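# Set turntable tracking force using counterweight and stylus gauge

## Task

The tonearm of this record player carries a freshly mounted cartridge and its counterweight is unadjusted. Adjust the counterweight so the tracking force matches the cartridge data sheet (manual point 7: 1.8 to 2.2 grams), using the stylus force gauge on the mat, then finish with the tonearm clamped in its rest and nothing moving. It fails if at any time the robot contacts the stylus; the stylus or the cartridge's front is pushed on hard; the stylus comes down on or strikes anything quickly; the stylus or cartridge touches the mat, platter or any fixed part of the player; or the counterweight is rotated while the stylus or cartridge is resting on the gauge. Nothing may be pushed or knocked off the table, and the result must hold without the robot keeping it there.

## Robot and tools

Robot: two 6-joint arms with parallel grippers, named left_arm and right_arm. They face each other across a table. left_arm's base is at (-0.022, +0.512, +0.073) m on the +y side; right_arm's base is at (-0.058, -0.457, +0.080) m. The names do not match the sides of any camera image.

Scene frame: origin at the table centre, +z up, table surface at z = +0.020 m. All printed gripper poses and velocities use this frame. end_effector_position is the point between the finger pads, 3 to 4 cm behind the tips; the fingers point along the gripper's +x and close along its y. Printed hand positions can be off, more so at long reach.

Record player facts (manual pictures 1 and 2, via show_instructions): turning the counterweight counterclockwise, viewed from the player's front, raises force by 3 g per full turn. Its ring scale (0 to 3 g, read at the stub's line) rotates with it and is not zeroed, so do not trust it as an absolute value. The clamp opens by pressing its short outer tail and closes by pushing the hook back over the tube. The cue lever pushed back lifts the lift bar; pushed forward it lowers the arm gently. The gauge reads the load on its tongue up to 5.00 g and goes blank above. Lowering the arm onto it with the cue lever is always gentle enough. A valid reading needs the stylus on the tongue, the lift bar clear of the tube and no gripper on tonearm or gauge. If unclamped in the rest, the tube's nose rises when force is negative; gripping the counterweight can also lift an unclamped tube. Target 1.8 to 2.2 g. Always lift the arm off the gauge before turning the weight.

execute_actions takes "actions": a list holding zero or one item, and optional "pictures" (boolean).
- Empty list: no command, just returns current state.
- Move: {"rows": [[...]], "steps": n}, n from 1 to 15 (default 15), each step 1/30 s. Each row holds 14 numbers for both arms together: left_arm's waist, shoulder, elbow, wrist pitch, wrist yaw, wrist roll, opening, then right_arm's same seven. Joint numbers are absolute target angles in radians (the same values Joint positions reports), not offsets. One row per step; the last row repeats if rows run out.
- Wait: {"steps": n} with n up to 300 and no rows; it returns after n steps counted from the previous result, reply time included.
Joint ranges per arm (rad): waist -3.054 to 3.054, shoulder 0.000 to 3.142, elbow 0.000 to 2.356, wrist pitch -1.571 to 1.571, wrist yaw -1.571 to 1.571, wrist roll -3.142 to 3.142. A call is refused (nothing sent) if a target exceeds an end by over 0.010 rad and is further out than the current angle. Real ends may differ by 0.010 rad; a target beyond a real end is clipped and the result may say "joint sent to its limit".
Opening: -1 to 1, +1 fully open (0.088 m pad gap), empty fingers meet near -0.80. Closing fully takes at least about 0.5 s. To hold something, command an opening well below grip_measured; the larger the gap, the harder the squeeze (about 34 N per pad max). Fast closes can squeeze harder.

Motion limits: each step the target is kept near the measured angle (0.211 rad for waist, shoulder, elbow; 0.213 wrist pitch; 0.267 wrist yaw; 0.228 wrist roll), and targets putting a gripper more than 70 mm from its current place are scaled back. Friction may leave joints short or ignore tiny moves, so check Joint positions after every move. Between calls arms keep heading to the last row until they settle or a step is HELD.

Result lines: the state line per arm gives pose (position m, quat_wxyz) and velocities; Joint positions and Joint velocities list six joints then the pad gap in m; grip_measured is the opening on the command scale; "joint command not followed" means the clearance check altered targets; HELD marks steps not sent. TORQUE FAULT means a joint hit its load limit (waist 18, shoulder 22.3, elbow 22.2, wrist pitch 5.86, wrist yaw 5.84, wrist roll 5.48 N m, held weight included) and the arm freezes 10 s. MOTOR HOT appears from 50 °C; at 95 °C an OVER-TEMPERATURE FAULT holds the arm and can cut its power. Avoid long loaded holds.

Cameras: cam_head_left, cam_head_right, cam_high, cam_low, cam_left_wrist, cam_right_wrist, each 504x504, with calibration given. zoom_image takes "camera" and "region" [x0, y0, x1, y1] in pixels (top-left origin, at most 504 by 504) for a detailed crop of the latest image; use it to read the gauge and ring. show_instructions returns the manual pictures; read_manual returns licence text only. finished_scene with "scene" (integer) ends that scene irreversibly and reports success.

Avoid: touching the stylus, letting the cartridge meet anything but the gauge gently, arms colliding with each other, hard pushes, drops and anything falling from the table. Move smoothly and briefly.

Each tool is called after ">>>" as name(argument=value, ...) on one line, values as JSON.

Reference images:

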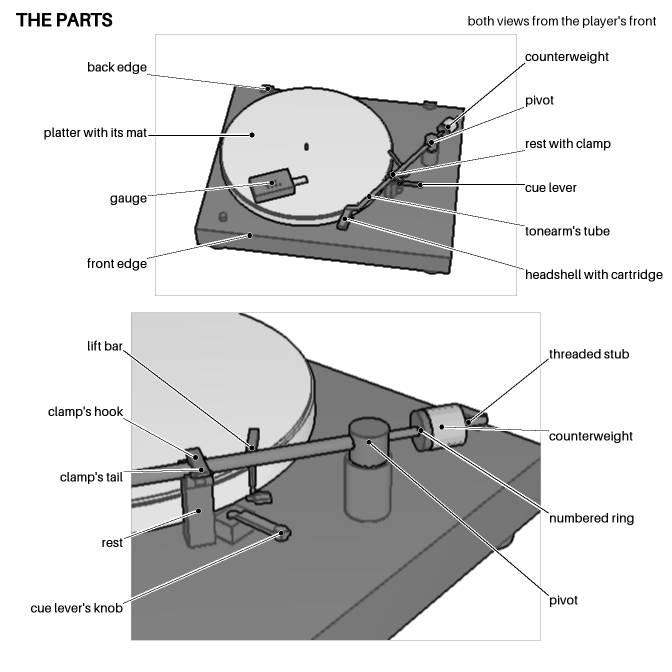

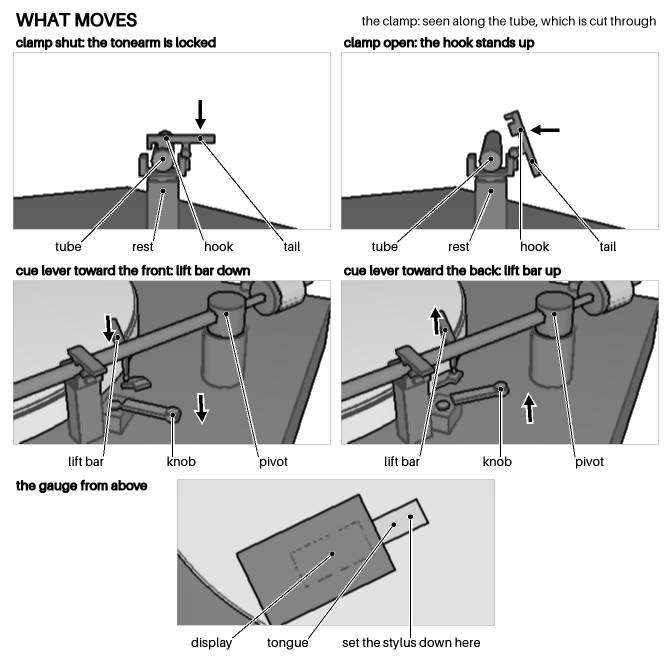

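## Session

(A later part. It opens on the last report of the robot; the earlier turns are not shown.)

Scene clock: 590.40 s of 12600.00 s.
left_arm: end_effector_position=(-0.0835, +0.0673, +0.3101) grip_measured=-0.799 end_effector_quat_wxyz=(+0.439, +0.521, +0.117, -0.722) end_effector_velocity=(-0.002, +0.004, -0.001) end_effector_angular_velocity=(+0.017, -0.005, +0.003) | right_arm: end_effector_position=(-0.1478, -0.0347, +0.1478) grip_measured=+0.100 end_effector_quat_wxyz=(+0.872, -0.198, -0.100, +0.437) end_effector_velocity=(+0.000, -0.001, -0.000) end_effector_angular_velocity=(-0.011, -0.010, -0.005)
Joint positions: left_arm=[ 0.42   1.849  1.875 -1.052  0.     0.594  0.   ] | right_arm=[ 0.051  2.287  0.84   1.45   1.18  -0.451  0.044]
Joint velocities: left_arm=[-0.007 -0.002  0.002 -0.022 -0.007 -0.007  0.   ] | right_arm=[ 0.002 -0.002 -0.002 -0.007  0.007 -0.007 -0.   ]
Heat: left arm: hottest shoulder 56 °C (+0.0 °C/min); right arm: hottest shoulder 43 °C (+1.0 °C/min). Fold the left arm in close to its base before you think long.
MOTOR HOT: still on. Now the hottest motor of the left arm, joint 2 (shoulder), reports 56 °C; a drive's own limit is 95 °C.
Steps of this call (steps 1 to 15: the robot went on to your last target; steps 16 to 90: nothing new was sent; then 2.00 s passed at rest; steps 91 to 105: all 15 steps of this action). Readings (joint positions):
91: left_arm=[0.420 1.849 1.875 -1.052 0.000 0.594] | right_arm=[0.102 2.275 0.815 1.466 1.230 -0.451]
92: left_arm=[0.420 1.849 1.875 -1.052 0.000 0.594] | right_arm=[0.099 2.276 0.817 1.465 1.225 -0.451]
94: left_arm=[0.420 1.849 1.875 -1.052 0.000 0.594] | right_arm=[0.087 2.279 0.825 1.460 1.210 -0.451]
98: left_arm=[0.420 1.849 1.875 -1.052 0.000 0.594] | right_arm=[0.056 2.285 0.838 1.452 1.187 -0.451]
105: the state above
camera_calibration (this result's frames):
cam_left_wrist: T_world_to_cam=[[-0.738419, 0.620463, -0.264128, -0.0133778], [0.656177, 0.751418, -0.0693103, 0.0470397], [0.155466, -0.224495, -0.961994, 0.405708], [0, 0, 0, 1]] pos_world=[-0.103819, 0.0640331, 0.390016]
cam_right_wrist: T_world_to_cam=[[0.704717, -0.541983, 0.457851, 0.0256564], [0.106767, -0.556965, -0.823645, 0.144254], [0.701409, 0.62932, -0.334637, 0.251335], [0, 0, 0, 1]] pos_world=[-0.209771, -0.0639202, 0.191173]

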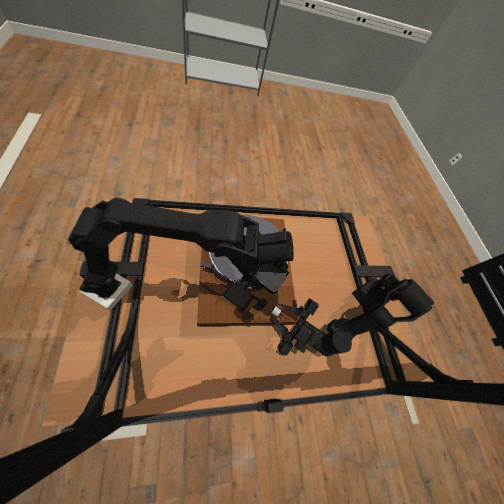

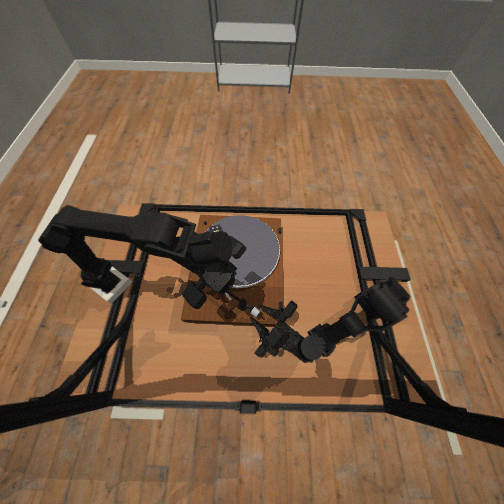

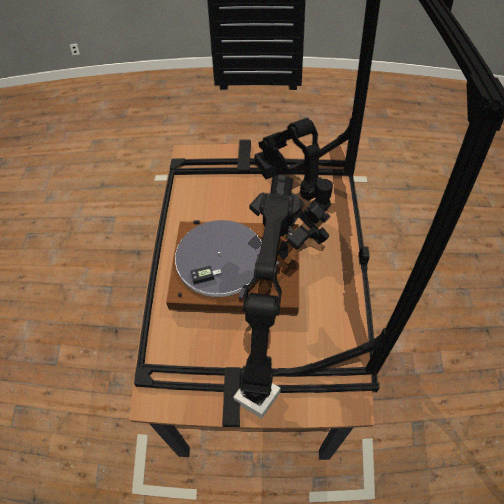

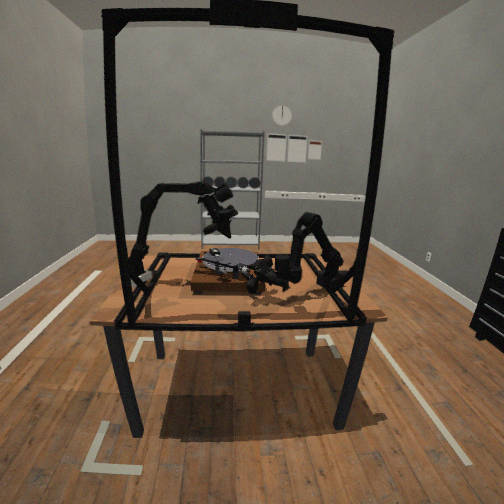

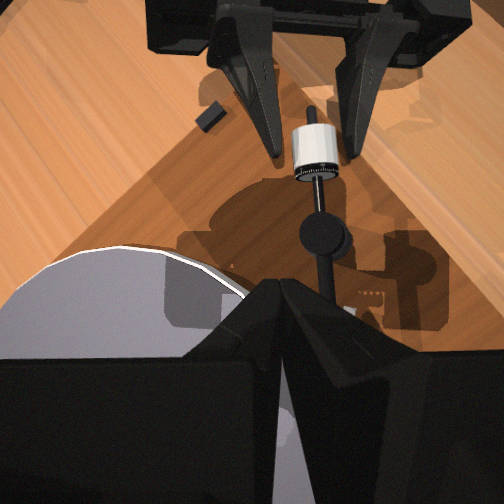

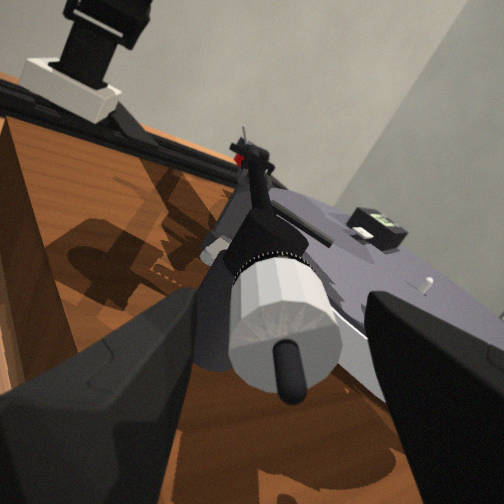

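>>> execute_actions(actions=[{"rows":[[0.42,1.85,1.87,-1.05,0,0.593,-1,0.051,2.296,0.848,1.448,1.174,-0.455,0.0],[0.42,1.85,1.87,-1.05,0,0.593,-1,0.051,2.296,0.848,1.448,1.174,-0.455,-0.1],[0.42,1.85,1.87,-1.05,0,0.593,-1,0.051,2.296,0.848,1.448,1.174,-0.455,-0.17],[0.42,1.85,1.87,-1.05,0,0.593,-1,0.051,2.296,0.848,1.448,1.174,-0.455,-0.22],[0.42,1.85,1.87,-1.05,0,0.593,-1,0.051,2.296,0.848,1.448,1.174,-0.455,-0.26],[0.42,1.85,1.87,-1.05,0,0.593,-1,0.051,2.296,0.848,1.448,1.174,-0.455,-0.29],[0.42,1.85,1.87,-1.05,0,0.593,-1,0.051,2.296,0.848,1.448,1.174,-0.455,-0.32],[0.42,1.85,1.87,-1.05,0,0.593,-1,0.051,2.296,0.848,1.448,1.174,-0.455,-0.35],[0.42,1.85,1.87,-1.05,0,0.593,-1,0.051,2.296,0.848,1.448,1.174,-0.455,-0.38]],"steps":15}], pictures=false)

>>> execute_actions(actions=[{"rows":[[0.42,1.85,1.87,-1.05,0,0.593,-1,0.051,2.296,0.848,1.448,1.174,-0.40,-0.4],[0.42,1.85,1.87,-1.05,0,0.593,-1,0.051,2.296,0.848,1.448,1.174,-0.34,-0.4],[0.42,1.85,1.87,-1.05,0,0.593,-1,0.051,2.296,0.848,1.448,1.174,-0.28,-0.4],[0.42,1.85,1.87,-1.05,0,0.593,-1,0.051,2.296,0.848,1.448,1.174,-0.22,-0.4],[0.42,1.85,1.87,-1.05,0,0.593,-1,0.051,2.296,0.848,1.448,1.174,-0.16,-0.4],[0.42,1.85,1.87,-1.05,0,0.593,-1,0.051,2.296,0.848,1.448,1.174,-0.10,-0.4],[0.42,1.85,1.87,-1.05,0,0.593,-1,0.051,2.296,0.848,1.448,1.174,-0.04,-0.4],[0.42,1.85,1.87,-1.05,0,0.593,-1,0.051,2.296,0.848,1.448,1.174,0.02,-0.4],[0.42,1.85,1.87,-1.05,0,0.593,-1,0.051,2.296,0.848,1.448,1.174,0.08,-0.4],[0.42,1.85,1.87,-1.05,0,0.593,-1,0.051,2.296,0.848,1.448,1.174,0.14,-0.4],[0.42,1.85,1.87,-1.05,0,0.593,-1,0.051,2.296,0.848,1.448,1.174,0.20,-0.4],[0.42,1.85,1.87,-1.05,0,0.593,-1,0.051,2.296,0.848,1.448,1.174,0.26,-0.4],[0.42,1.85,1.87,-1.05,0,0.593,-1,0.051,2.296,0.848,1.448,1.174,0.32,-0.4],[0.42,1.85,1.87,-1.05,0,0.593,-1,0.051,2.296,0.848,1.448,1.174,0.385,-0.4]],"steps":15}], pictures=false)

>>> execute_actions(actions=[{"steps":15}])

>>> zoom_image(camera="cam_left_wrist", region=[230, 60, 400, 230])

Scene clock: 604.87 s of 12600.00 s.
left_arm: end_effector_position=(-0.0834, +0.0674, +0.3099) grip_measured=-0.799 end_effector_quat_wxyz=(+0.439, +0.521, +0.117, -0.722) end_effector_velocity=(-0.000, -0.001, -0.001) end_effector_angular_velocity=(-0.004, -0.010, -0.005) | right_arm: end_effector_position=(-0.1481, -0.0344, +0.1478) grip_measured=-0.259 end_effector_quat_wxyz=(+0.871, -0.198, -0.100, +0.437) end_effector_velocity=(-0.001, +0.002, +0.001) end_effector_angular_velocity=(-0.006, -0.007, +0.020)
Joint positions: left_arm=[ 0.42   1.849  1.874 -1.052  0.     0.594  0.   ] | right_arm=[ 0.051  2.287  0.841  1.45   1.178 -0.451  0.026]
Joint velocities: left_arm=[-0.002  0.002 -0.002  0.007 -0.007  0.007  0.   ] | right_arm=[-0.002 -0.007 -0.002 -0.007 -0.022 -0.007 -0.   ]
Heat: left arm: hottest shoulder 56 °C (+0.0 °C/min); right arm: hottest shoulder 43 °C (+0.0 °C/min). Fold the left arm in close to its base before you think long.
MOTOR HOT: still on. Now the hottest motor of the left arm, joint 2 (shoulder), reports 56 °C; a drive's own limit is 95 °C.
Steps of this call (steps 1 to 15: the robot went on to your last target; steps 16 to 90: nothing new was sent; then 10.97 s passed at rest; steps 91 to 105: all 15 steps of this action). Readings (joint positions):
91: left_arm=[0.420 1.849 1.874 -1.052 0.000 0.594] | right_arm=[0.051 2.287 0.841 1.450 1.179 -0.451]
92: left_arm=[0.420 1.849 1.874 -1.052 0.000 0.594] | right_arm=[0.051 2.287 0.841 1.450 1.179 -0.451]
94: left_arm=[0.420 1.849 1.874 -1.052 0.000 0.594] | right_arm=[0.051 2.287 0.841 1.450 1.179 -0.451]
98: left_arm=[0.420 1.849 1.874 -1.052 0.000 0.594] | right_arm=[0.051 2.287 0.841 1.449 1.178 -0.451]
105: the state above

Scene clock: 605.37 s of 12600.00 s.
left_arm: end_effector_position=(-0.0834, +0.0674, +0.3099) grip_measured=-0.799 end_effector_quat_wxyz=(+0.439, +0.521, +0.117, -0.722) end_effector_velocity=(-0.002, +0.004, -0.004) end_effector_angular_velocity=(+0.027, +0.001, +0.015) | right_arm: end_effector_position=(-0.1469, -0.0342, +0.1477) grip_measured=-0.260 end_effector_quat_wxyz=(+0.886, +0.126, +0.062, +0.443) end_effector_velocity=(+0.002, +0.001, -0.000) end_effector_angular_velocity=(+0.711, +0.958, +0.001)
Joint positions: left_arm=[ 0.42   1.849  1.874 -1.052  0.     0.594  0.   ] | right_arm=[0.049 2.287 0.841 1.449 1.178 0.278 0.026]
Joint velocities: left_arm=[-0.007  0.002 -0.002 -0.022 -0.007 -0.022  0.   ] | right_arm=[-0.007 -0.007 -0.002 -0.022 -0.007  1.209  0.   ]
Heat: left arm: hottest shoulder 56 °C (+0.0 °C/min); right arm: hottest shoulder 43 °C (+0.0 °C/min). Fold the left arm in close to its base before you think long.
MOTOR HOT: still on. Now the hottest motor of the left arm, joint 2 (shoulder), reports 56 °C; a drive's own limit is 95 °C.
Steps of this call (steps 1 to 15: all 15 steps of this action). Readings (joint positions):
1: left_arm=[0.420 1.849 1.874 -1.052 0.000 0.594] | right_arm=[0.051 2.287 0.841 1.449 1.178 -0.444]
2: left_arm=[0.420 1.849 1.874 -1.052 0.000 0.594] | right_arm=[0.051 2.287 0.841 1.449 1.178 -0.418]
4: left_arm=[0.420 1.849 1.874 -1.052 0.000 0.594] | right_arm=[0.051 2.287 0.841 1.449 1.178 -0.336]
8: left_arm=[0.420 1.849 1.874 -1.052 0.000 0.594] | right_arm=[0.050 2.287 0.841 1.450 1.178 -0.123]
15: the state above

Scene clock: 605.87 s of 12600.00 s.
left_arm: end_effector_position=(-0.0834, +0.0674, +0.3099) grip_measured=-0.799 end_effector_quat_wxyz=(+0.439, +0.521, +0.117, -0.722) end_effector_velocity=(+0.001, +0.006, -0.002) end_effector_angular_velocity=(+0.024, +0.014, +0.017) | right_arm: end_effector_position=(-0.1469, -0.0342, +0.1471) grip_measured=-0.260 end_effector_quat_wxyz=(+0.881, +0.154, +0.077, +0.440) end_effector_velocity=(-0.000, +0.001, -0.001) end_effector_angular_velocity=(-0.011, -0.010, +0.005)
Joint positions: left_arm=[ 0.42   1.849  1.874 -1.052  0.     0.594  0.   ] | right_arm=[0.049 2.287 0.841 1.444 1.178 0.348 0.026]
Joint velocities: left_arm=[ 0.002 -0.007 -0.007 -0.022  0.007 -0.022  0.   ] | right_arm=[-0.002  0.002  0.002 -0.007 -0.007 -0.007 -0.   ]
Heat: left arm: hottest shoulder 56 °C (+0.0 °C/min); right arm: hottest shoulder 43 °C (+0.0 °C/min). Fold the left arm in close to its base before you think long.
MOTOR HOT: still on. Now the hottest motor of the left arm, joint 2 (shoulder), reports 56 °C; a drive's own limit is 95 °C.
Steps of this call (steps 1 to 15: the robot went on to your last target). Readings (joint positions):
1: left_arm=[0.420 1.849 1.874 -1.052 0.000 0.594] | right_arm=[0.049 2.287 0.841 1.449 1.179 0.309]
2: left_arm=[0.420 1.849 1.874 -1.052 0.000 0.594] | right_arm=[0.049 2.287 0.841 1.449 1.179 0.330]
4: left_arm=[0.420 1.849 1.874 -1.052 0.000 0.594] | right_arm=[0.049 2.287 0.841 1.447 1.179 0.346]
8: left_arm=[0.420 1.849 1.874 -1.052 0.000 0.594] | right_arm=[0.049 2.287 0.841 1.445 1.178 0.348]
15: the state above
camera_calibration (this result's frames):
cam_left_wrist: T_world_to_cam=[[-0.738405, 0.620562, -0.263932, -0.0135037], [0.65618, 0.751444, -0.0689923, 0.046892], [0.155516, -0.224131, -0.962071, 0.40559], [0, 0, 0, 1]] pos_world=[-0.103816, 0.0640485, 0.389877]
cam_right_wrist: T_world_to_cam=[[0.752634, -0.579161, -0.313233, 0.144802], [-0.465154, -0.130982, -0.875486, 0.0820442], [0.466019, 0.804622, -0.36798, 0.226489], [0, 0, 0, 1]] pos_world=[-0.176368, -0.0876279, 0.200529]

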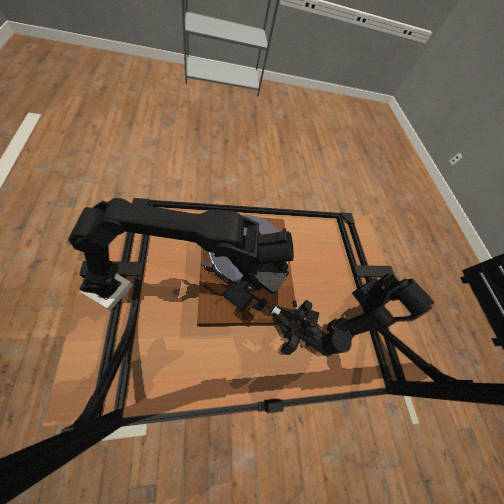

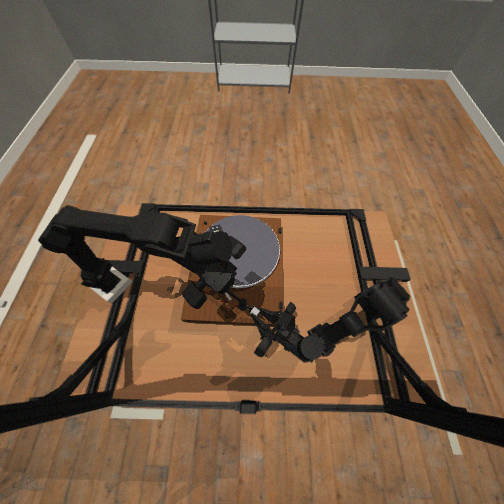

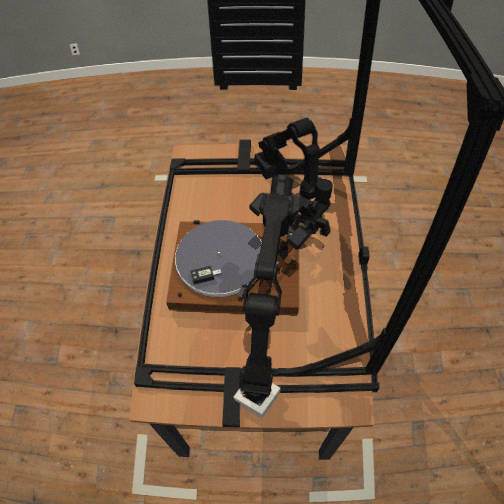

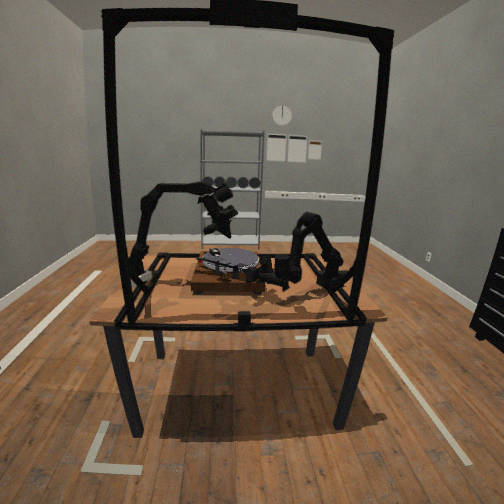

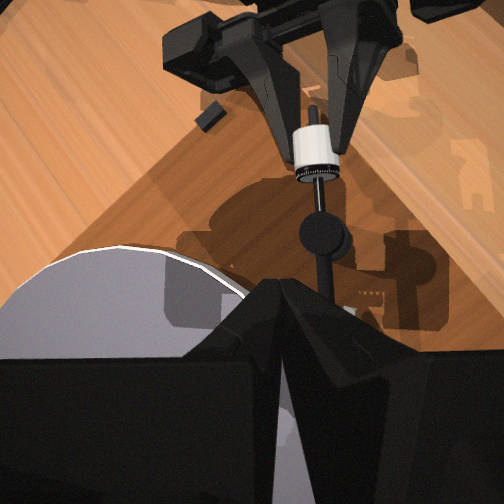

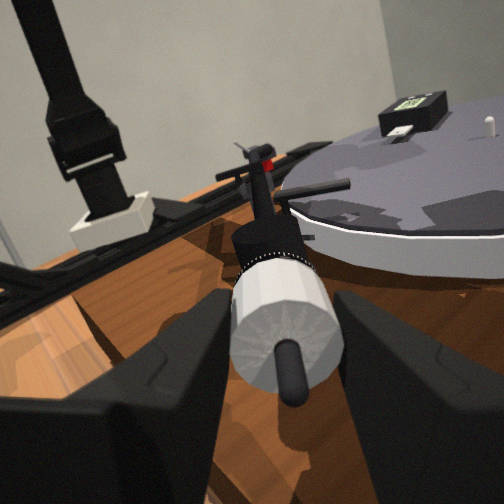

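Region (230, 60, 400, 230) of cam_left_wrist's 504x504 image, scaled by 2.965, with more detail than that image has.

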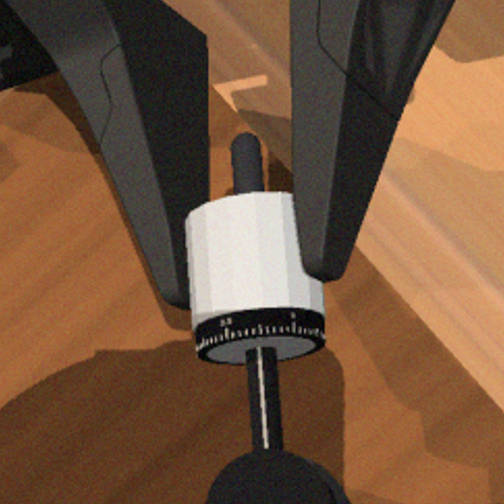

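>>> execute_actions(actions=[{"rows":[[0.42,1.85,1.87,-1.05,0,0.593,-1,0.051,2.296,0.848,1.448,1.174,0.345,-0.25],[0.42,1.85,1.87,-1.05,0,0.593,-1,0.051,2.296,0.848,1.448,1.174,0.345,-0.18],[0.42,1.85,1.87,-1.05,0,0.593,-1,0.051,2.296,0.848,1.448,1.174,0.345,-0.12],[0.42,1.85,1.87,-1.05,0,0.593,-1,0.051,2.296,0.848,1.448,1.174,0.345,-0.1],[0.42,1.85,1.87,-1.05,0,0.593,-1,0.051,2.296,0.848,1.448,1.174,0.345,-0.1],[0.42,1.85,1.87,-1.05,0,0.593,-1,0.051,2.296,0.848,1.448,1.174,0.25,-0.1],[0.42,1.85,1.87,-1.05,0,0.593,-1,0.051,2.296,0.848,1.448,1.174,0.15,-0.1],[0.42,1.85,1.87,-1.05,0,0.593,-1,0.051,2.296,0.848,1.448,1.174,0.05,-0.1],[0.42,1.85,1.87,-1.05,0,0.593,-1,0.051,2.296,0.848,1.448,1.174,-0.05,-0.1],[0.42,1.85,1.87,-1.05,0,0.593,-1,0.051,2.296,0.848,1.448,1.174,-0.15,-0.1],[0.42,1.85,1.87,-1.05,0,0.593,-1,0.051,2.296,0.848,1.448,1.174,-0.25,-0.1],[0.42,1.85,1.87,-1.05,0,0.593,-1,0.051,2.296,0.848,1.448,1.174,-0.35,-0.1],[0.42,1.85,1.87,-1.05,0,0.593,-1,0.051,2.296,0.848,1.448,1.174,-0.43,-0.1],[0.42,1.85,1.87,-1.05,0,0.593,-1,0.051,2.296,0.848,1.448,1.174,-0.49,-0.1],[0.42,1.85,1.87,-1.05,0,0.593,-1,0.051,2.296,0.848,1.448,1.174,-0.525,-0.1]],"steps":15}], pictures=false)

>>> execute_actions(actions=[{"steps":15}], pictures=false)

>>> execute_actions(actions=[{"rows":[[0.42,1.85,1.87,-1.05,0,0.593,-1,0.051,2.296,0.848,1.448,1.174,-0.525,-0.15],[0.42,1.85,1.87,-1.05,0,0.593,-1,0.051,2.296,0.848,1.448,1.174,-0.525,-0.19],[0.42,1.85,1.87,-1.05,0,0.593,-1,0.051,2.296,0.848,1.448,1.174,-0.525,-0.22],[0.42,1.85,1.87,-1.05,0,0.593,-1,0.051,2.296,0.848,1.448,1.174,-0.525,-0.25],[0.42,1.85,1.87,-1.05,0,0.593,-1,0.051,2.296,0.848,1.448,1.174,-0.525,-0.28],[0.42,1.85,1.87,-1.05,0,0.593,-1,0.051,2.296,0.848,1.448,1.174,-0.525,-0.31],[0.42,1.85,1.87,-1.05,0,0.593,-1,0.051,2.296,0.848,1.448,1.174,-0.525,-0.35],[0.42,1.85,1.87,-1.05,0,0.593,-1,0.051,2.296,0.848,1.448,1.174,-0.525,-0.4]],"steps":13}], pictures=false)

>>> execute_actions(actions=[{"rows":[[0.42,1.85,1.87,-1.05,0,0.593,-1,0.051,2.296,0.848,1.448,1.174,-0.47,-0.4],[0.42,1.85,1.87,-1.05,0,0.593,-1,0.051,2.296,0.848,1.448,1.174,-0.41,-0.4],[0.42,1.85,1.87,-1.05,0,0.593,-1,0.051,2.296,0.848,1.448,1.174,-0.35,-0.4],[0.42,1.85,1.87,-1.05,0,0.593,-1,0.051,2.296,0.848,1.448,1.174,-0.29,-0.4],[0.42,1.85,1.87,-1.05,0,0.593,-1,0.051,2.296,0.848,1.448,1.174,-0.23,-0.4],[0.42,1.85,1.87,-1.05,0,0.593,-1,0.051,2.296,0.848,1.448,1.174,-0.17,-0.4],[0.42,1.85,1.87,-1.05,0,0.593,-1,0.051,2.296,0.848,1.448,1.174,-0.11,-0.4],[0.42,1.85,1.87,-1.05,0,0.593,-1,0.051,2.296,0.848,1.448,1.174,-0.05,-0.4],[0.42,1.85,1.87,-1.05,0,0.593,-1,0.051,2.296,0.848,1.448,1.174,0.01,-0.4],[0.42,1.85,1.87,-1.05,0,0.593,-1,0.051,2.296,0.848,1.448,1.174,0.07,-0.4],[0.42,1.85,1.87,-1.05,0,0.593,-1,0.051,2.296,0.848,1.448,1.174,0.13,-0.4],[0.42,1.85,1.87,-1.05,0,0.593,-1,0.051,2.296,0.848,1.448,1.174,0.19,-0.4],[0.42,1.85,1.87,-1.05,0,0.593,-1,0.051,2.296,0.848,1.448,1.174,0.25,-0.4],[0.42,1.85,1.87,-1.05,0,0.593,-1,0.051,2.296,0.848,1.448,1.174,0.30,-0.4],[0.42,1.85,1.87,-1.05,0,0.593,-1,0.051,2.296,0.848,1.448,1.174,0.335,-0.4]],"steps":15}], pictures=false)

>>> execute_actions(actions=[{"steps":15}], pictures=false)

>>> execute_actions(actions=[{"rows":[[0.42,1.85,1.87,-1.05,0,0.593,-1,0.051,2.296,0.848,1.448,1.174,0.33,-0.25],[0.42,1.85,1.87,-1.05,0,0.593,-1,0.051,2.296,0.848,1.448,1.174,0.33,-0.18],[0.42,1.85,1.87,-1.05,0,0.593,-1,0.051,2.296,0.848,1.448,1.174,0.33,-0.1],[0.42,1.85,1.87,-1.05,0,0.593,-1,0.051,2.296,0.848,1.448,1.174,0.33,-0.05],[0.42,1.85,1.87,-1.05,0,0.593,-1,0.051,2.296,0.848,1.448,1.174,0.33,-0.05],[0.42,1.85,1.87,-1.05,0,0.593,-1,0.051,2.296,0.848,1.448,1.174,0.25,0.0],[0.42,1.85,1.87,-1.05,0,0.593,-1,0.051,2.296,0.848,1.448,1.174,0.15,0.1],[0.42,1.85,1.87,-1.05,0,0.593,-1,0.051,2.296,0.848,1.448,1.174,0.05,0.1],[0.42,1.85,1.87,-1.05,0,0.593,-1,0.051,2.296,0.848,1.448,1.174,0,0.1]],"steps":15}])

>>> zoom_image(camera="cam_left_wrist", region=[230, 60, 400, 230])

Scene clock: 633.73 s of 12600.00 s.
left_arm: end_effector_position=(-0.0835, +0.0673, +0.3097) grip_measured=-0.799 end_effector_quat_wxyz=(+0.439, +0.522, +0.117, -0.722) end_effector_velocity=(+0.001, +0.005, -0.002) end_effector_angular_velocity=(+0.020, -0.013, -0.005) | right_arm: end_effector_position=(-0.1469, -0.0342, +0.1471) grip_measured=-0.102 end_effector_quat_wxyz=(+0.888, -0.108, -0.054, +0.444) end_effector_velocity=(-0.001, -0.001, -0.002) end_effector_angular_velocity=(-1.211, -1.606, +0.010)
Joint positions: left_arm=[ 0.42   1.85   1.874 -1.052  0.     0.594  0.   ] | right_arm=[ 0.049  2.288  0.841  1.447  1.179 -0.243  0.034]
Joint velocities: left_arm=[-0.002 -0.002 -0.002 -0.022 -0.007  0.007  0.   ] | right_arm=[ 0.002 -0.002 -0.007 -0.007 -0.007 -2.     0.001]
Heat: left arm: hottest shoulder 56 °C (+0.0 °C/min); right arm: hottest shoulder 43 °C (+0.0 °C/min). Fold the left arm in close to its base before you think long.
MOTOR HOT: still on. Now the hottest motor of the left arm, joint 2 (shoulder), reports 56 °C; a drive's own limit is 95 °C.
Steps of this call (steps 1 to 15: the robot went on to your last target; steps 16 to 90: nothing new was sent; then 24.37 s passed at rest; steps 91 to 105: all 15 steps of this action). Readings (joint positions):
91: left_arm=[0.420 1.850 1.874 -1.052 0.000 0.594] | right_arm=[0.049 2.287 0.841 1.444 1.178 0.349]
92: left_arm=[0.420 1.850 1.874 -1.052 0.000 0.594] | right_arm=[0.049 2.287 0.841 1.444 1.178 0.348]
94: left_arm=[0.420 1.850 1.874 -1.052 0.000 0.594] | right_arm=[0.049 2.287 0.841 1.447 1.180 0.348]
98: left_arm=[0.420 1.850 1.874 -1.052 0.000 0.594] | right_arm=[0.049 2.288 0.841 1.447 1.179 0.216]
105: the state above

Scene clock: 634.23 s of 12600.00 s.
left_arm: end_effector_position=(-0.0835, +0.0673, +0.3097) grip_measured=-0.799 end_effector_quat_wxyz=(+0.439, +0.522, +0.117, -0.722) end_effector_velocity=(-0.002, +0.002, -0.001) end_effector_angular_velocity=(+0.009, +0.009, +0.000) | right_arm: end_effector_position=(-0.1469, -0.0342, +0.1473) grip_measured=-0.100 end_effector_quat_wxyz=(+0.865, -0.229, -0.115, +0.432) end_effector_velocity=(+0.002, -0.001, -0.000) end_effector_angular_velocity=(-0.019, -0.015, -0.010)
Joint positions: left_arm=[ 0.42   1.85   1.874 -1.052  0.     0.594  0.   ] | right_arm=[ 0.049  2.288  0.841  1.448  1.179 -0.519  0.034]
Joint velocities: left_arm=[-0.002 -0.002 -0.002 -0.007  0.007 -0.007  0.   ] | right_arm=[-0.002 -0.007 -0.002 -0.022  0.007 -0.007  0.   ]
Heat: left arm: hottest shoulder 56 °C (+0.0 °C/min); right arm: hottest shoulder 43 °C (+0.0 °C/min). Fold the left arm in close to its base before you think long.
MOTOR HOT: still on. Now the hottest motor of the left arm, joint 2 (shoulder), reports 56 °C; a drive's own limit is 95 °C.
Steps of this call (steps 1 to 15: the robot went on to your last target). Readings (joint positions):
1: left_arm=[0.420 1.850 1.874 -1.052 0.000 0.594] | right_arm=[0.049 2.288 0.841 1.447 1.179 -0.309]
2: left_arm=[0.420 1.850 1.874 -1.052 0.000 0.594] | right_arm=[0.049 2.288 0.841 1.447 1.179 -0.373]
4: left_arm=[0.420 1.850 1.874 -1.052 0.000 0.594] | right_arm=[0.049 2.288 0.841 1.448 1.179 -0.450]
8: left_arm=[0.420 1.850 1.874 -1.052 0.000 0.594] | right_arm=[0.049 2.288 0.841 1.448 1.179 -0.504]
15: the state above

Scene clock: 634.67 s of 12600.00 s.
left_arm: end_effector_position=(-0.0835, +0.0673, +0.3097) grip_measured=-0.799 end_effector_quat_wxyz=(+0.439, +0.522, +0.117, -0.722) end_effector_velocity=(+0.002, +0.002, -0.001) end_effector_angular_velocity=(+0.006, -0.008, +0.028) | right_arm: end_effector_position=(-0.1477, -0.0335, +0.1469) grip_measured=-0.260 end_effector_quat_wxyz=(+0.863, -0.230, -0.116, +0.435) end_effector_velocity=(+0.000, -0.001, -0.000) end_effector_angular_velocity=(-0.019, -0.021, -0.005)
Joint positions: left_arm=[ 0.42   1.85   1.874 -1.052  0.     0.594  0.   ] | right_arm=[ 0.049  2.29   0.842  1.448  1.173 -0.521  0.026]
Joint velocities: left_arm=[-0.002 -0.002 -0.002 -0.007 -0.022 -0.022  0.   ] | right_arm=[ 0.002 -0.002 -0.002 -0.007  0.007 -0.022 -0.   ]
Heat: left arm: hottest shoulder 56 °C (+0.0 °C/min); right arm: hottest shoulder 43 °C (+0.0 °C/min). Fold the left arm in close to its base before you think long.
MOTOR HOT: still on. Now the hottest motor of the left arm, joint 2 (shoulder), reports 56 °C; a drive's own limit is 95 °C.
Steps of this call (steps 1 to 13: all 13 steps of this action). Readings (joint positions):
1: left_arm=[0.420 1.850 1.874 -1.052 0.000 0.594] | right_arm=[0.049 2.288 0.841 1.448 1.179 -0.519]
2: left_arm=[0.420 1.850 1.874 -1.052 0.000 0.594] | right_arm=[0.049 2.288 0.841 1.448 1.179 -0.520]
4: left_arm=[0.420 1.850 1.874 -1.052 0.000 0.594] | right_arm=[0.049 2.288 0.841 1.448 1.179 -0.520]
8: left_arm=[0.420 1.850 1.874 -1.052 0.000 0.594] | right_arm=[0.049 2.290 0.842 1.448 1.173 -0.521]
13: the state above

Scene clock: 635.17 s of 12600.00 s.
left_arm: end_effector_position=(-0.0835, +0.0673, +0.3097) grip_measured=-0.799 end_effector_quat_wxyz=(+0.439, +0.522, +0.117, -0.722) end_effector_velocity=(+0.005, +0.001, -0.001) end_effector_angular_velocity=(+0.005, -0.016, +0.020) | right_arm: end_effector_position=(-0.1469, -0.0331, +0.1467) grip_measured=-0.260 end_effector_quat_wxyz=(+0.888, +0.093, +0.047, +0.447) end_effector_velocity=(+0.002, +0.002, +0.002) end_effector_angular_velocity=(+0.905, +1.213, -0.000)
Joint positions: left_arm=[ 0.42   1.85   1.874 -1.052  0.     0.594  0.   ] | right_arm=[0.046 2.29  0.842 1.448 1.17  0.209 0.026]
Joint velocities: left_arm=[ 0.002 -0.002 -0.002 -0.007 -0.022 -0.007  0.   ] | right_arm=[-0.007 -0.002  0.002  0.007 -0.007  1.502  0.   ]
Heat: left arm: hottest shoulder 56 °C (+0.0 °C/min); right arm: hottest shoulder 43 °C (+0.0 °C/min). Fold the left arm in close to its base before you think long.
MOTOR HOT: still on. Now the hottest motor of the left arm, joint 2 (shoulder), reports 56 °C; a drive's own limit is 95 °C.
Steps of this call (steps 1 to 15: all 15 steps of this action). Readings (joint positions):
1: left_arm=[0.420 1.850 1.874 -1.052 0.000 0.594] | right_arm=[0.049 2.290 0.842 1.448 1.173 -0.513]
2: left_arm=[0.420 1.850 1.874 -1.052 0.000 0.594] | right_arm=[0.049 2.290 0.842 1.448 1.173 -0.487]
4: left_arm=[0.420 1.850 1.874 -1.052 0.000 0.594] | right_arm=[0.048 2.290 0.842 1.448 1.173 -0.405]
8: left_arm=[0.420 1.850 1.874 -1.052 0.000 0.594] | right_arm=[0.048 2.290 0.842 1.448 1.172 -0.193]
15: the state above

Scene clock: 635.67 s of 12600.00 s.
left_arm: end_effector_position=(-0.0835, +0.0673, +0.3097) grip_measured=-0.799 end_effector_quat_wxyz=(+0.439, +0.522, +0.117, -0.722) end_effector_velocity=(-0.000, -0.001, +0.001) end_effector_angular_velocity=(-0.008, -0.001, +0.008) | right_arm: end_effector_position=(-0.1467, -0.0330, +0.1467) grip_measured=-0.260 end_effector_quat_wxyz=(+0.881, +0.145, +0.073, +0.444) end_effector_velocity=(+0.004, -0.000, -0.002) end_effector_angular_velocity=(-0.015, -0.005, -0.015)
Joint positions: left_arm=[ 0.42   1.85   1.874 -1.052  0.     0.594  0.   ] | right_arm=[0.046 2.29  0.842 1.448 1.17  0.325 0.026]
Joint velocities: left_arm=[-0.002 -0.002 -0.002  0.007 -0.007 -0.007  0.   ] | right_arm=[-0.007 -0.002 -0.002 -0.022  0.007  0.007 -0.   ]
Heat: left arm: hottest shoulder 56 °C (+0.0 °C/min); right arm: hottest shoulder 43 °C (+0.0 °C/min). Fold the left arm in close to its base before you think long.
MOTOR HOT: still on. Now the hottest motor of the left arm, joint 2 (shoulder), reports 56 °C; a drive's own limit is 95 °C.
Steps of this call (steps 1 to 15: the robot went on to your last target). Readings (joint positions):
1: left_arm=[0.420 1.850 1.874 -1.052 0.000 0.594] | right_arm=[0.046 2.290 0.842 1.448 1.170 0.247]
2: left_arm=[0.420 1.850 1.874 -1.052 0.000 0.594] | right_arm=[0.046 2.290 0.842 1.448 1.170 0.271]
4: left_arm=[0.420 1.850 1.874 -1.052 0.000 0.594] | right_arm=[0.046 2.290 0.842 1.448 1.170 0.301]
8: left_arm=[0.420 1.850 1.874 -1.052 0.000 0.594] | right_arm=[0.046 2.290 0.842 1.448 1.170 0.322]
15: the state above

Scene clock: 636.17 s of 12600.00 s.
left_arm: end_effector_position=(-0.0835, +0.0673, +0.3097) grip_measured=-0.799 end_effector_quat_wxyz=(+0.439, +0.522, +0.117, -0.722) end_effector_velocity=(-0.002, +0.002, -0.004) end_effector_angular_velocity=(+0.018, +0.008, +0.000) | right_arm: end_effector_position=(-0.1477, -0.0336, +0.1467) grip_measured=+0.092 end_effector_quat_wxyz=(+0.893, +0.009, +0.005, +0.450) end_effector_velocity=(-0.002, +0.000, +0.003) end_effector_angular_velocity=(-0.107, -0.153, +0.010)
Joint positions: left_arm=[ 0.42   1.85   1.874 -1.052  0.     0.594  0.   ] | right_arm=[0.049 2.29  0.842 1.448 1.173 0.021 0.044]
Joint velocities: left_arm=[-0.002  0.002 -0.007 -0.007  0.007 -0.007  0.   ] | right_arm=[ 0.002 -0.007 -0.002  0.007 -0.007 -0.198  0.004]
Heat: left arm: hottest shoulder 56 °C (+0.0 °C/min); right arm: hottest shoulder 43 °C (+0.0 °C/min). Fold the left arm in close to its base before you think long.
MOTOR HOT: still on. Now the hottest motor of the left arm, joint 2 (shoulder), reports 56 °C; a drive's own limit is 95 °C.
Steps of this call (steps 1 to 15: all 15 steps of this action). Readings (joint positions):
1: left_arm=[0.420 1.850 1.874 -1.052 0.000 0.594] | right_arm=[0.046 2.290 0.842 1.448 1.170 0.325]
2: left_arm=[0.420 1.850 1.874 -1.052 0.000 0.594] | right_arm=[0.046 2.290 0.842 1.448 1.170 0.325]
4: left_arm=[0.420 1.850 1.874 -1.052 0.000 0.594] | right_arm=[0.047 2.290 0.842 1.448 1.172 0.327]
8: left_arm=[0.420 1.850 1.874 -1.052 0.000 0.594] | right_arm=[0.049 2.290 0.842 1.447 1.172 0.210]
15: the state above
camera_calibration (this result's frames):
cam_left_wrist: T_world_to_cam=[[-0.738392, 0.620662, -0.263735, -0.0135987], [0.656184, 0.75147, -0.0686743, 0.0468377], [0.155566, -0.223767, -0.962147, 0.405331], [0, 0, 0, 1]] pos_world=[-0.103831, 0.063943, 0.389618]
cam_right_wrist: T_world_to_cam=[[0.796489, -0.604609, 0.00729788, 0.104242], [-0.226313, -0.309285, -0.923648, 0.117806], [0.560702, 0.734024, -0.383173, 0.240027], [0, 0, 0, 1]] pos_world=[-0.190951, -0.0767243, 0.200022]

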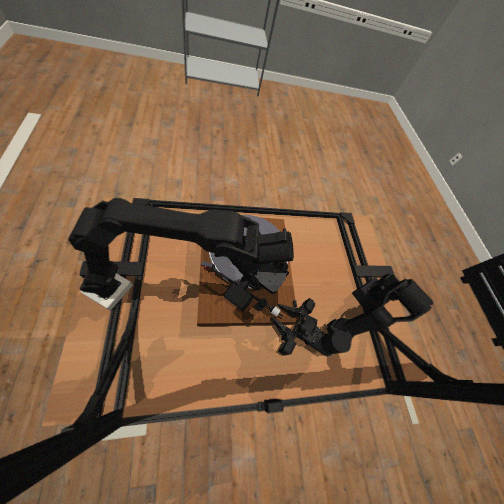

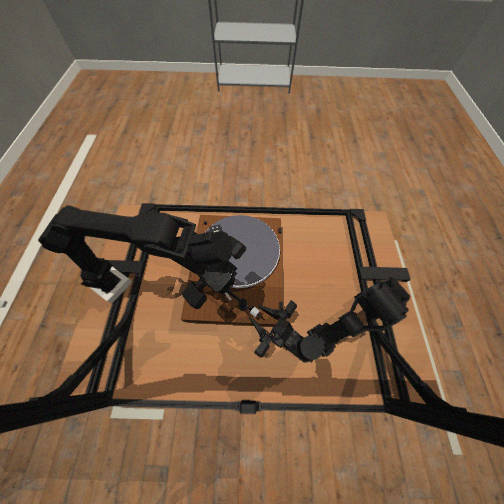

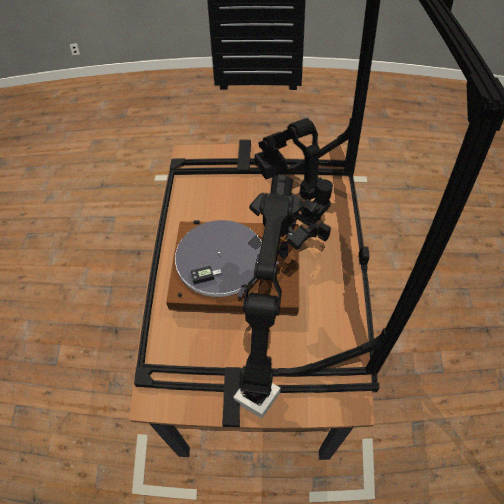

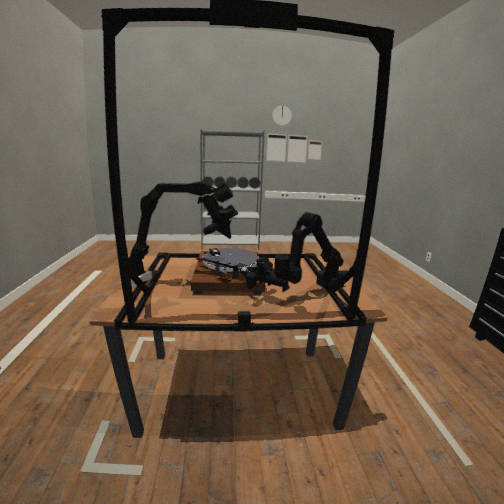

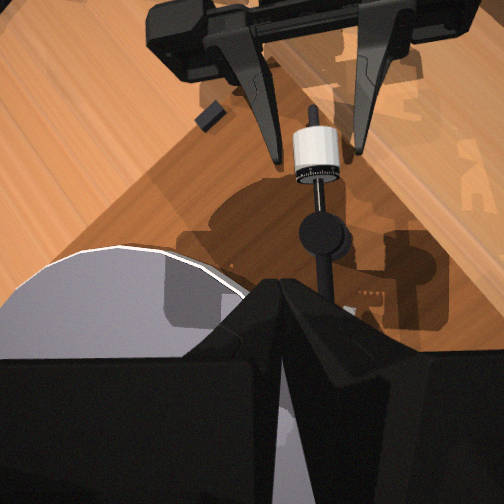

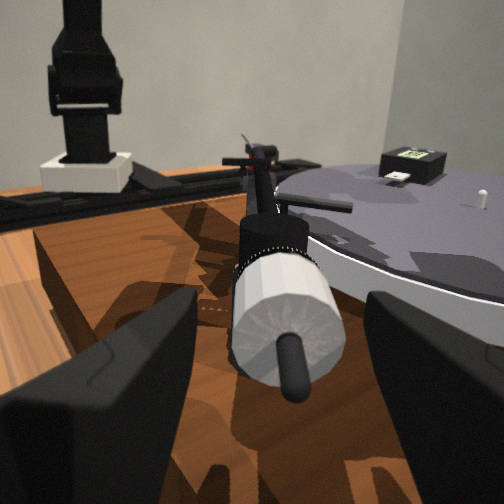

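Region (230, 60, 400, 230) of cam_left_wrist's 504x504 image, scaled by 2.965, with more detail than that image has.

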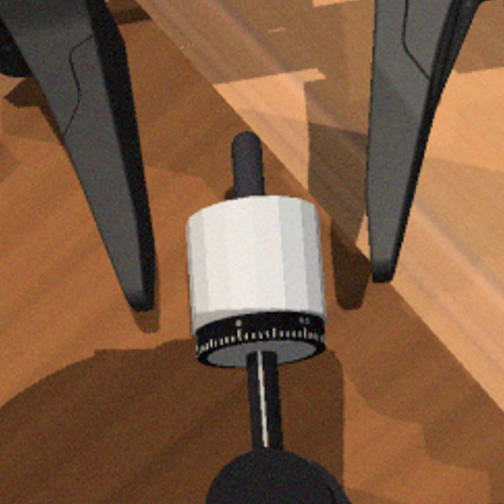

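>>> execute_actions(actions=[{"rows":[[0.42,1.8,1.8,-1.0,0,0.55,-1,0.075,2.283,0.825,1.456,1.205,0,0.1],[0.42,1.75,1.72,-0.95,0,0.5,-1,0.10,2.276,0.81,1.465,1.232,0,0.1],[0.42,1.7,1.64,-0.9,0,0.45,-1,0.128,2.27,0.795,1.474,1.26,0,0.1],[0.42,1.63,1.55,-0.85,0,0.4,-1,0.157,2.262,0.778,1.484,1.288,0,0.1],[0.42,1.55,1.45,-0.8,0,0.35,-1,0.185,2.235,0.75,1.484,1.313,0,0.1],[0.42,1.47,1.35,-0.75,0,0.3,-1,0.21,2.21,0.725,1.484,1.338,0,0.1],[0.42,1.39,1.25,-0.7,0,0.25,-1,0.237,2.185,0.70,1.484,1.361,0,0.1],[0.42,1.3,1.15,-0.65,0,0.2,-1,0.237,2.185,0.70,1.484,1.361,0,0.1],[0.42,1.2,1.05,-0.6,0,0.15,-1,0.237,2.185,0.70,1.484,1.361,0,0.1],[0.42,1.1,0.95,-0.55,0,0.1,-1,0.237,2.185,0.70,1.484,1.361,0,0.1],[0.42,1.0,0.85,-0.5,0,0.05,-1,0.237,2.185,0.70,1.484,1.361,0,0.1],[0.42,0.9,0.75,-0.45,0,0,-1,0.237,2.185,0.70,1.484,1.361,0,0.1]],"steps":15}], pictures=false)

>>> execute_actions(actions=[{"steps":30}])

Scene clock: 642.07 s of 12600.00 s.
left_arm: end_effector_position=(-0.0685, +0.1765, +0.3534) grip_measured=-0.799 end_effector_quat_wxyz=(+0.630, +0.211, +0.156, -0.731) end_effector_velocity=(+0.053, +0.386, -0.055) end_effector_angular_velocity=(-0.539, +0.472, +0.237) | right_arm: end_effector_position=(-0.1833, -0.0933, +0.1586) grip_measured=+0.100 end_effector_quat_wxyz=(+0.891, -0.000, +0.000, +0.454) end_effector_velocity=(+0.012, -0.011, -0.011) end_effector_angular_velocity=(-0.059, -0.058, -0.024)
Joint positions: left_arm=[ 0.42   1.112  1.072 -0.489  0.     0.044  0.   ] | right_arm=[0.238 2.195 0.709 1.482 1.353 0.004 0.044]
Joint velocities: left_arm=[-0.002 -1.878 -1.668  0.388 -0.007 -0.462  0.   ] | right_arm=[-0.002  0.002 -0.051 -0.007  0.022 -0.022 -0.   ]
Heat: left arm: hottest shoulder 56 °C (+0.0 °C/min); right arm: hottest shoulder 44 °C (+1.0 °C/min). Fold the left arm in close to its base before you think long.
MOTOR HOT: still on. Now the hottest motor of the left arm, joint 2 (shoulder), reports 56 °C; a drive's own limit is 95 °C.
Steps of this call (steps 1 to 30: the robot went on to your last target; steps 31 to 90: nothing new was sent; then 2.40 s passed at rest; steps 91 to 105: all 15 steps of this action). Readings (joint positions):
91: left_arm=[0.420 1.843 1.862 -1.036 0.000 0.586] | right_arm=[0.050 2.290 0.842 1.448 1.177 0.005]
92: left_arm=[0.420 1.827 1.831 -1.008 0.000 0.564] | right_arm=[0.057 2.290 0.838 1.452 1.190 0.005]
94: left_arm=[0.420 1.759 1.720 -0.941 -0.000 0.494] | right_arm=[0.088 2.285 0.819 1.464 1.230 0.005]
98: left_arm=[0.420 1.547 1.467 -0.765 -0.000 0.316] | right_arm=[0.196 2.231 0.740 1.478 1.318 0.004]
105: the state above

Scene clock: 643.07 s of 12600.00 s.
left_arm: end_effector_position=(-0.0617, +0.2262, +0.2857) grip_measured=-0.799 end_effector_quat_wxyz=(+0.628, +0.223, +0.192, -0.721) end_effector_velocity=(-0.002, -0.000, +0.001) end_effector_angular_velocity=(-0.006, +0.011, -0.004) | right_arm: end_effector_position=(-0.1825, -0.0940, +0.1584) grip_measured=+0.100 end_effector_quat_wxyz=(+0.892, -0.001, +0.000, +0.452) end_effector_velocity=(+0.004, -0.002, +0.001) end_effector_angular_velocity=(+0.001, -0.001, -0.024)
Joint positions: left_arm=[ 0.42   0.905  0.76  -0.452  0.     0.004  0.   ] | right_arm=[0.238 2.195 0.706 1.482 1.356 0.004 0.044]
Joint velocities: left_arm=[-0.002 -0.002 -0.002  0.007  0.007 -0.007  0.   ] | right_arm=[-0.002 -0.002 -0.002  0.007  0.022 -0.007 -0.   ]
Heat: left arm: hottest shoulder 56 °C (+0.0 °C/min); right arm: hottest shoulder 44 °C (+1.0 °C/min). Fold the left arm in close to its base before you think long.
MOTOR HOT: still on. Now the hottest motor of the left arm, joint 2 (shoulder), reports 56 °C; a drive's own limit is 95 °C.
Steps of this call (steps 1 to 30: the robot went on to your last target). Readings (joint positions):
1: left_arm=[0.420 1.049 1.016 -0.477 0.000 0.032] | right_arm=[0.238 2.195 0.708 1.482 1.354 0.004]
2: left_arm=[0.420 0.996 0.961 -0.470 0.000 0.023] | right_arm=[0.238 2.195 0.707 1.482 1.355 0.004]
4: left_arm=[0.420 0.927 0.864 -0.458 0.000 0.014] | right_arm=[0.238 2.195 0.707 1.482 1.355 0.004]
8: left_arm=[0.420 0.914 0.770 -0.460 0.000 0.007] | right_arm=[0.238 2.195 0.707 1.482 1.355 0.004]
30: the state above
All arms were judged still, so your last target was given up. Only a new action makes them travel on or press farther. Fingers that are still opening or closing keep moving.
camera_calibration (this result's frames):
cam_left_wrist: T_world_to_cam=[[-0.983064, 0.183261, 0.00115574, -0.0942892], [0.151468, 0.816035, -0.557803, 0.00550115], [-0.103167, -0.548181, -0.829972, 0.434146], [0, 0, 0, 1]] pos_world=[-0.0487362, 0.250781, 0.363506]
cam_right_wrist: T_world_to_cam=[[0.799623, -0.599769, 0.0296751, 0.0928387], [-0.208581, -0.323745, -0.922867, 0.103715], [0.563114, 0.731756, -0.383975, 0.308724], [0, 0, 0, 1]] pos_world=[-0.22645, -0.136651, 0.211502]

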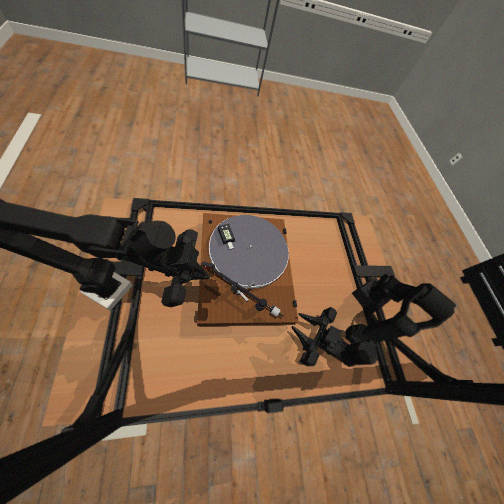

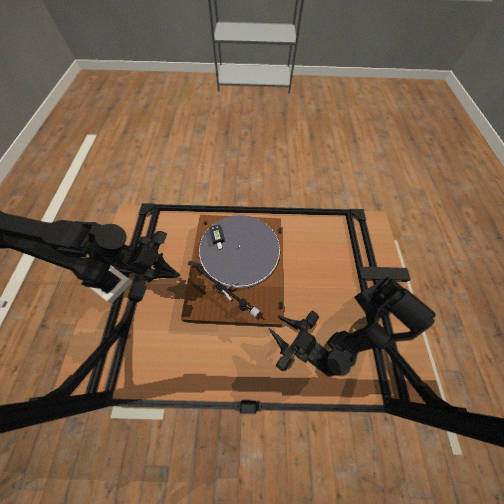

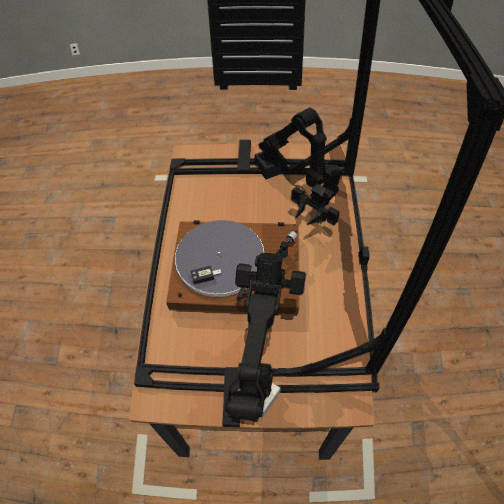

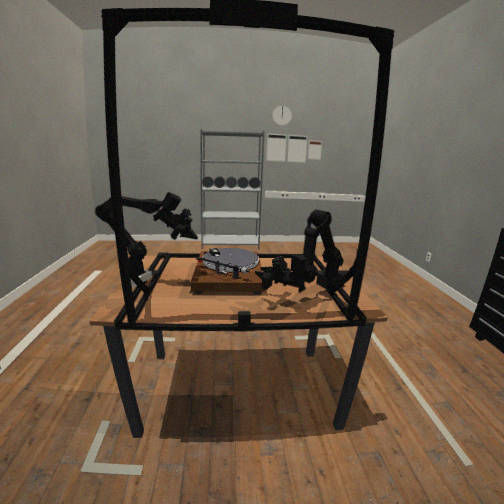

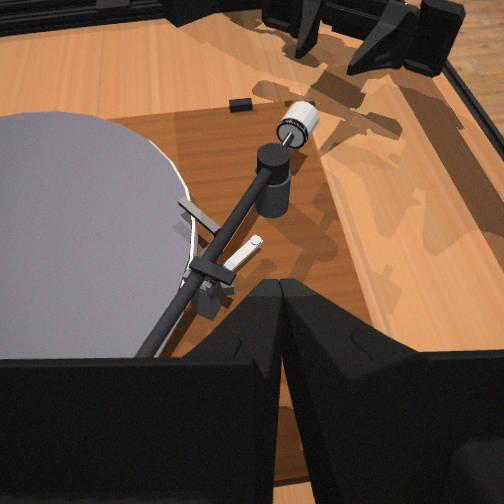

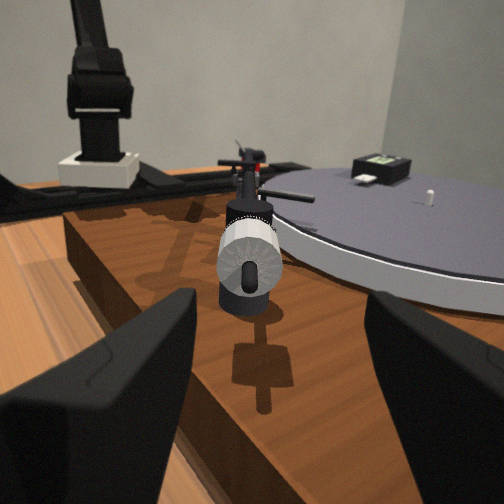

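>>> finished_scene(scene=1)

The scene is finished: the task was done.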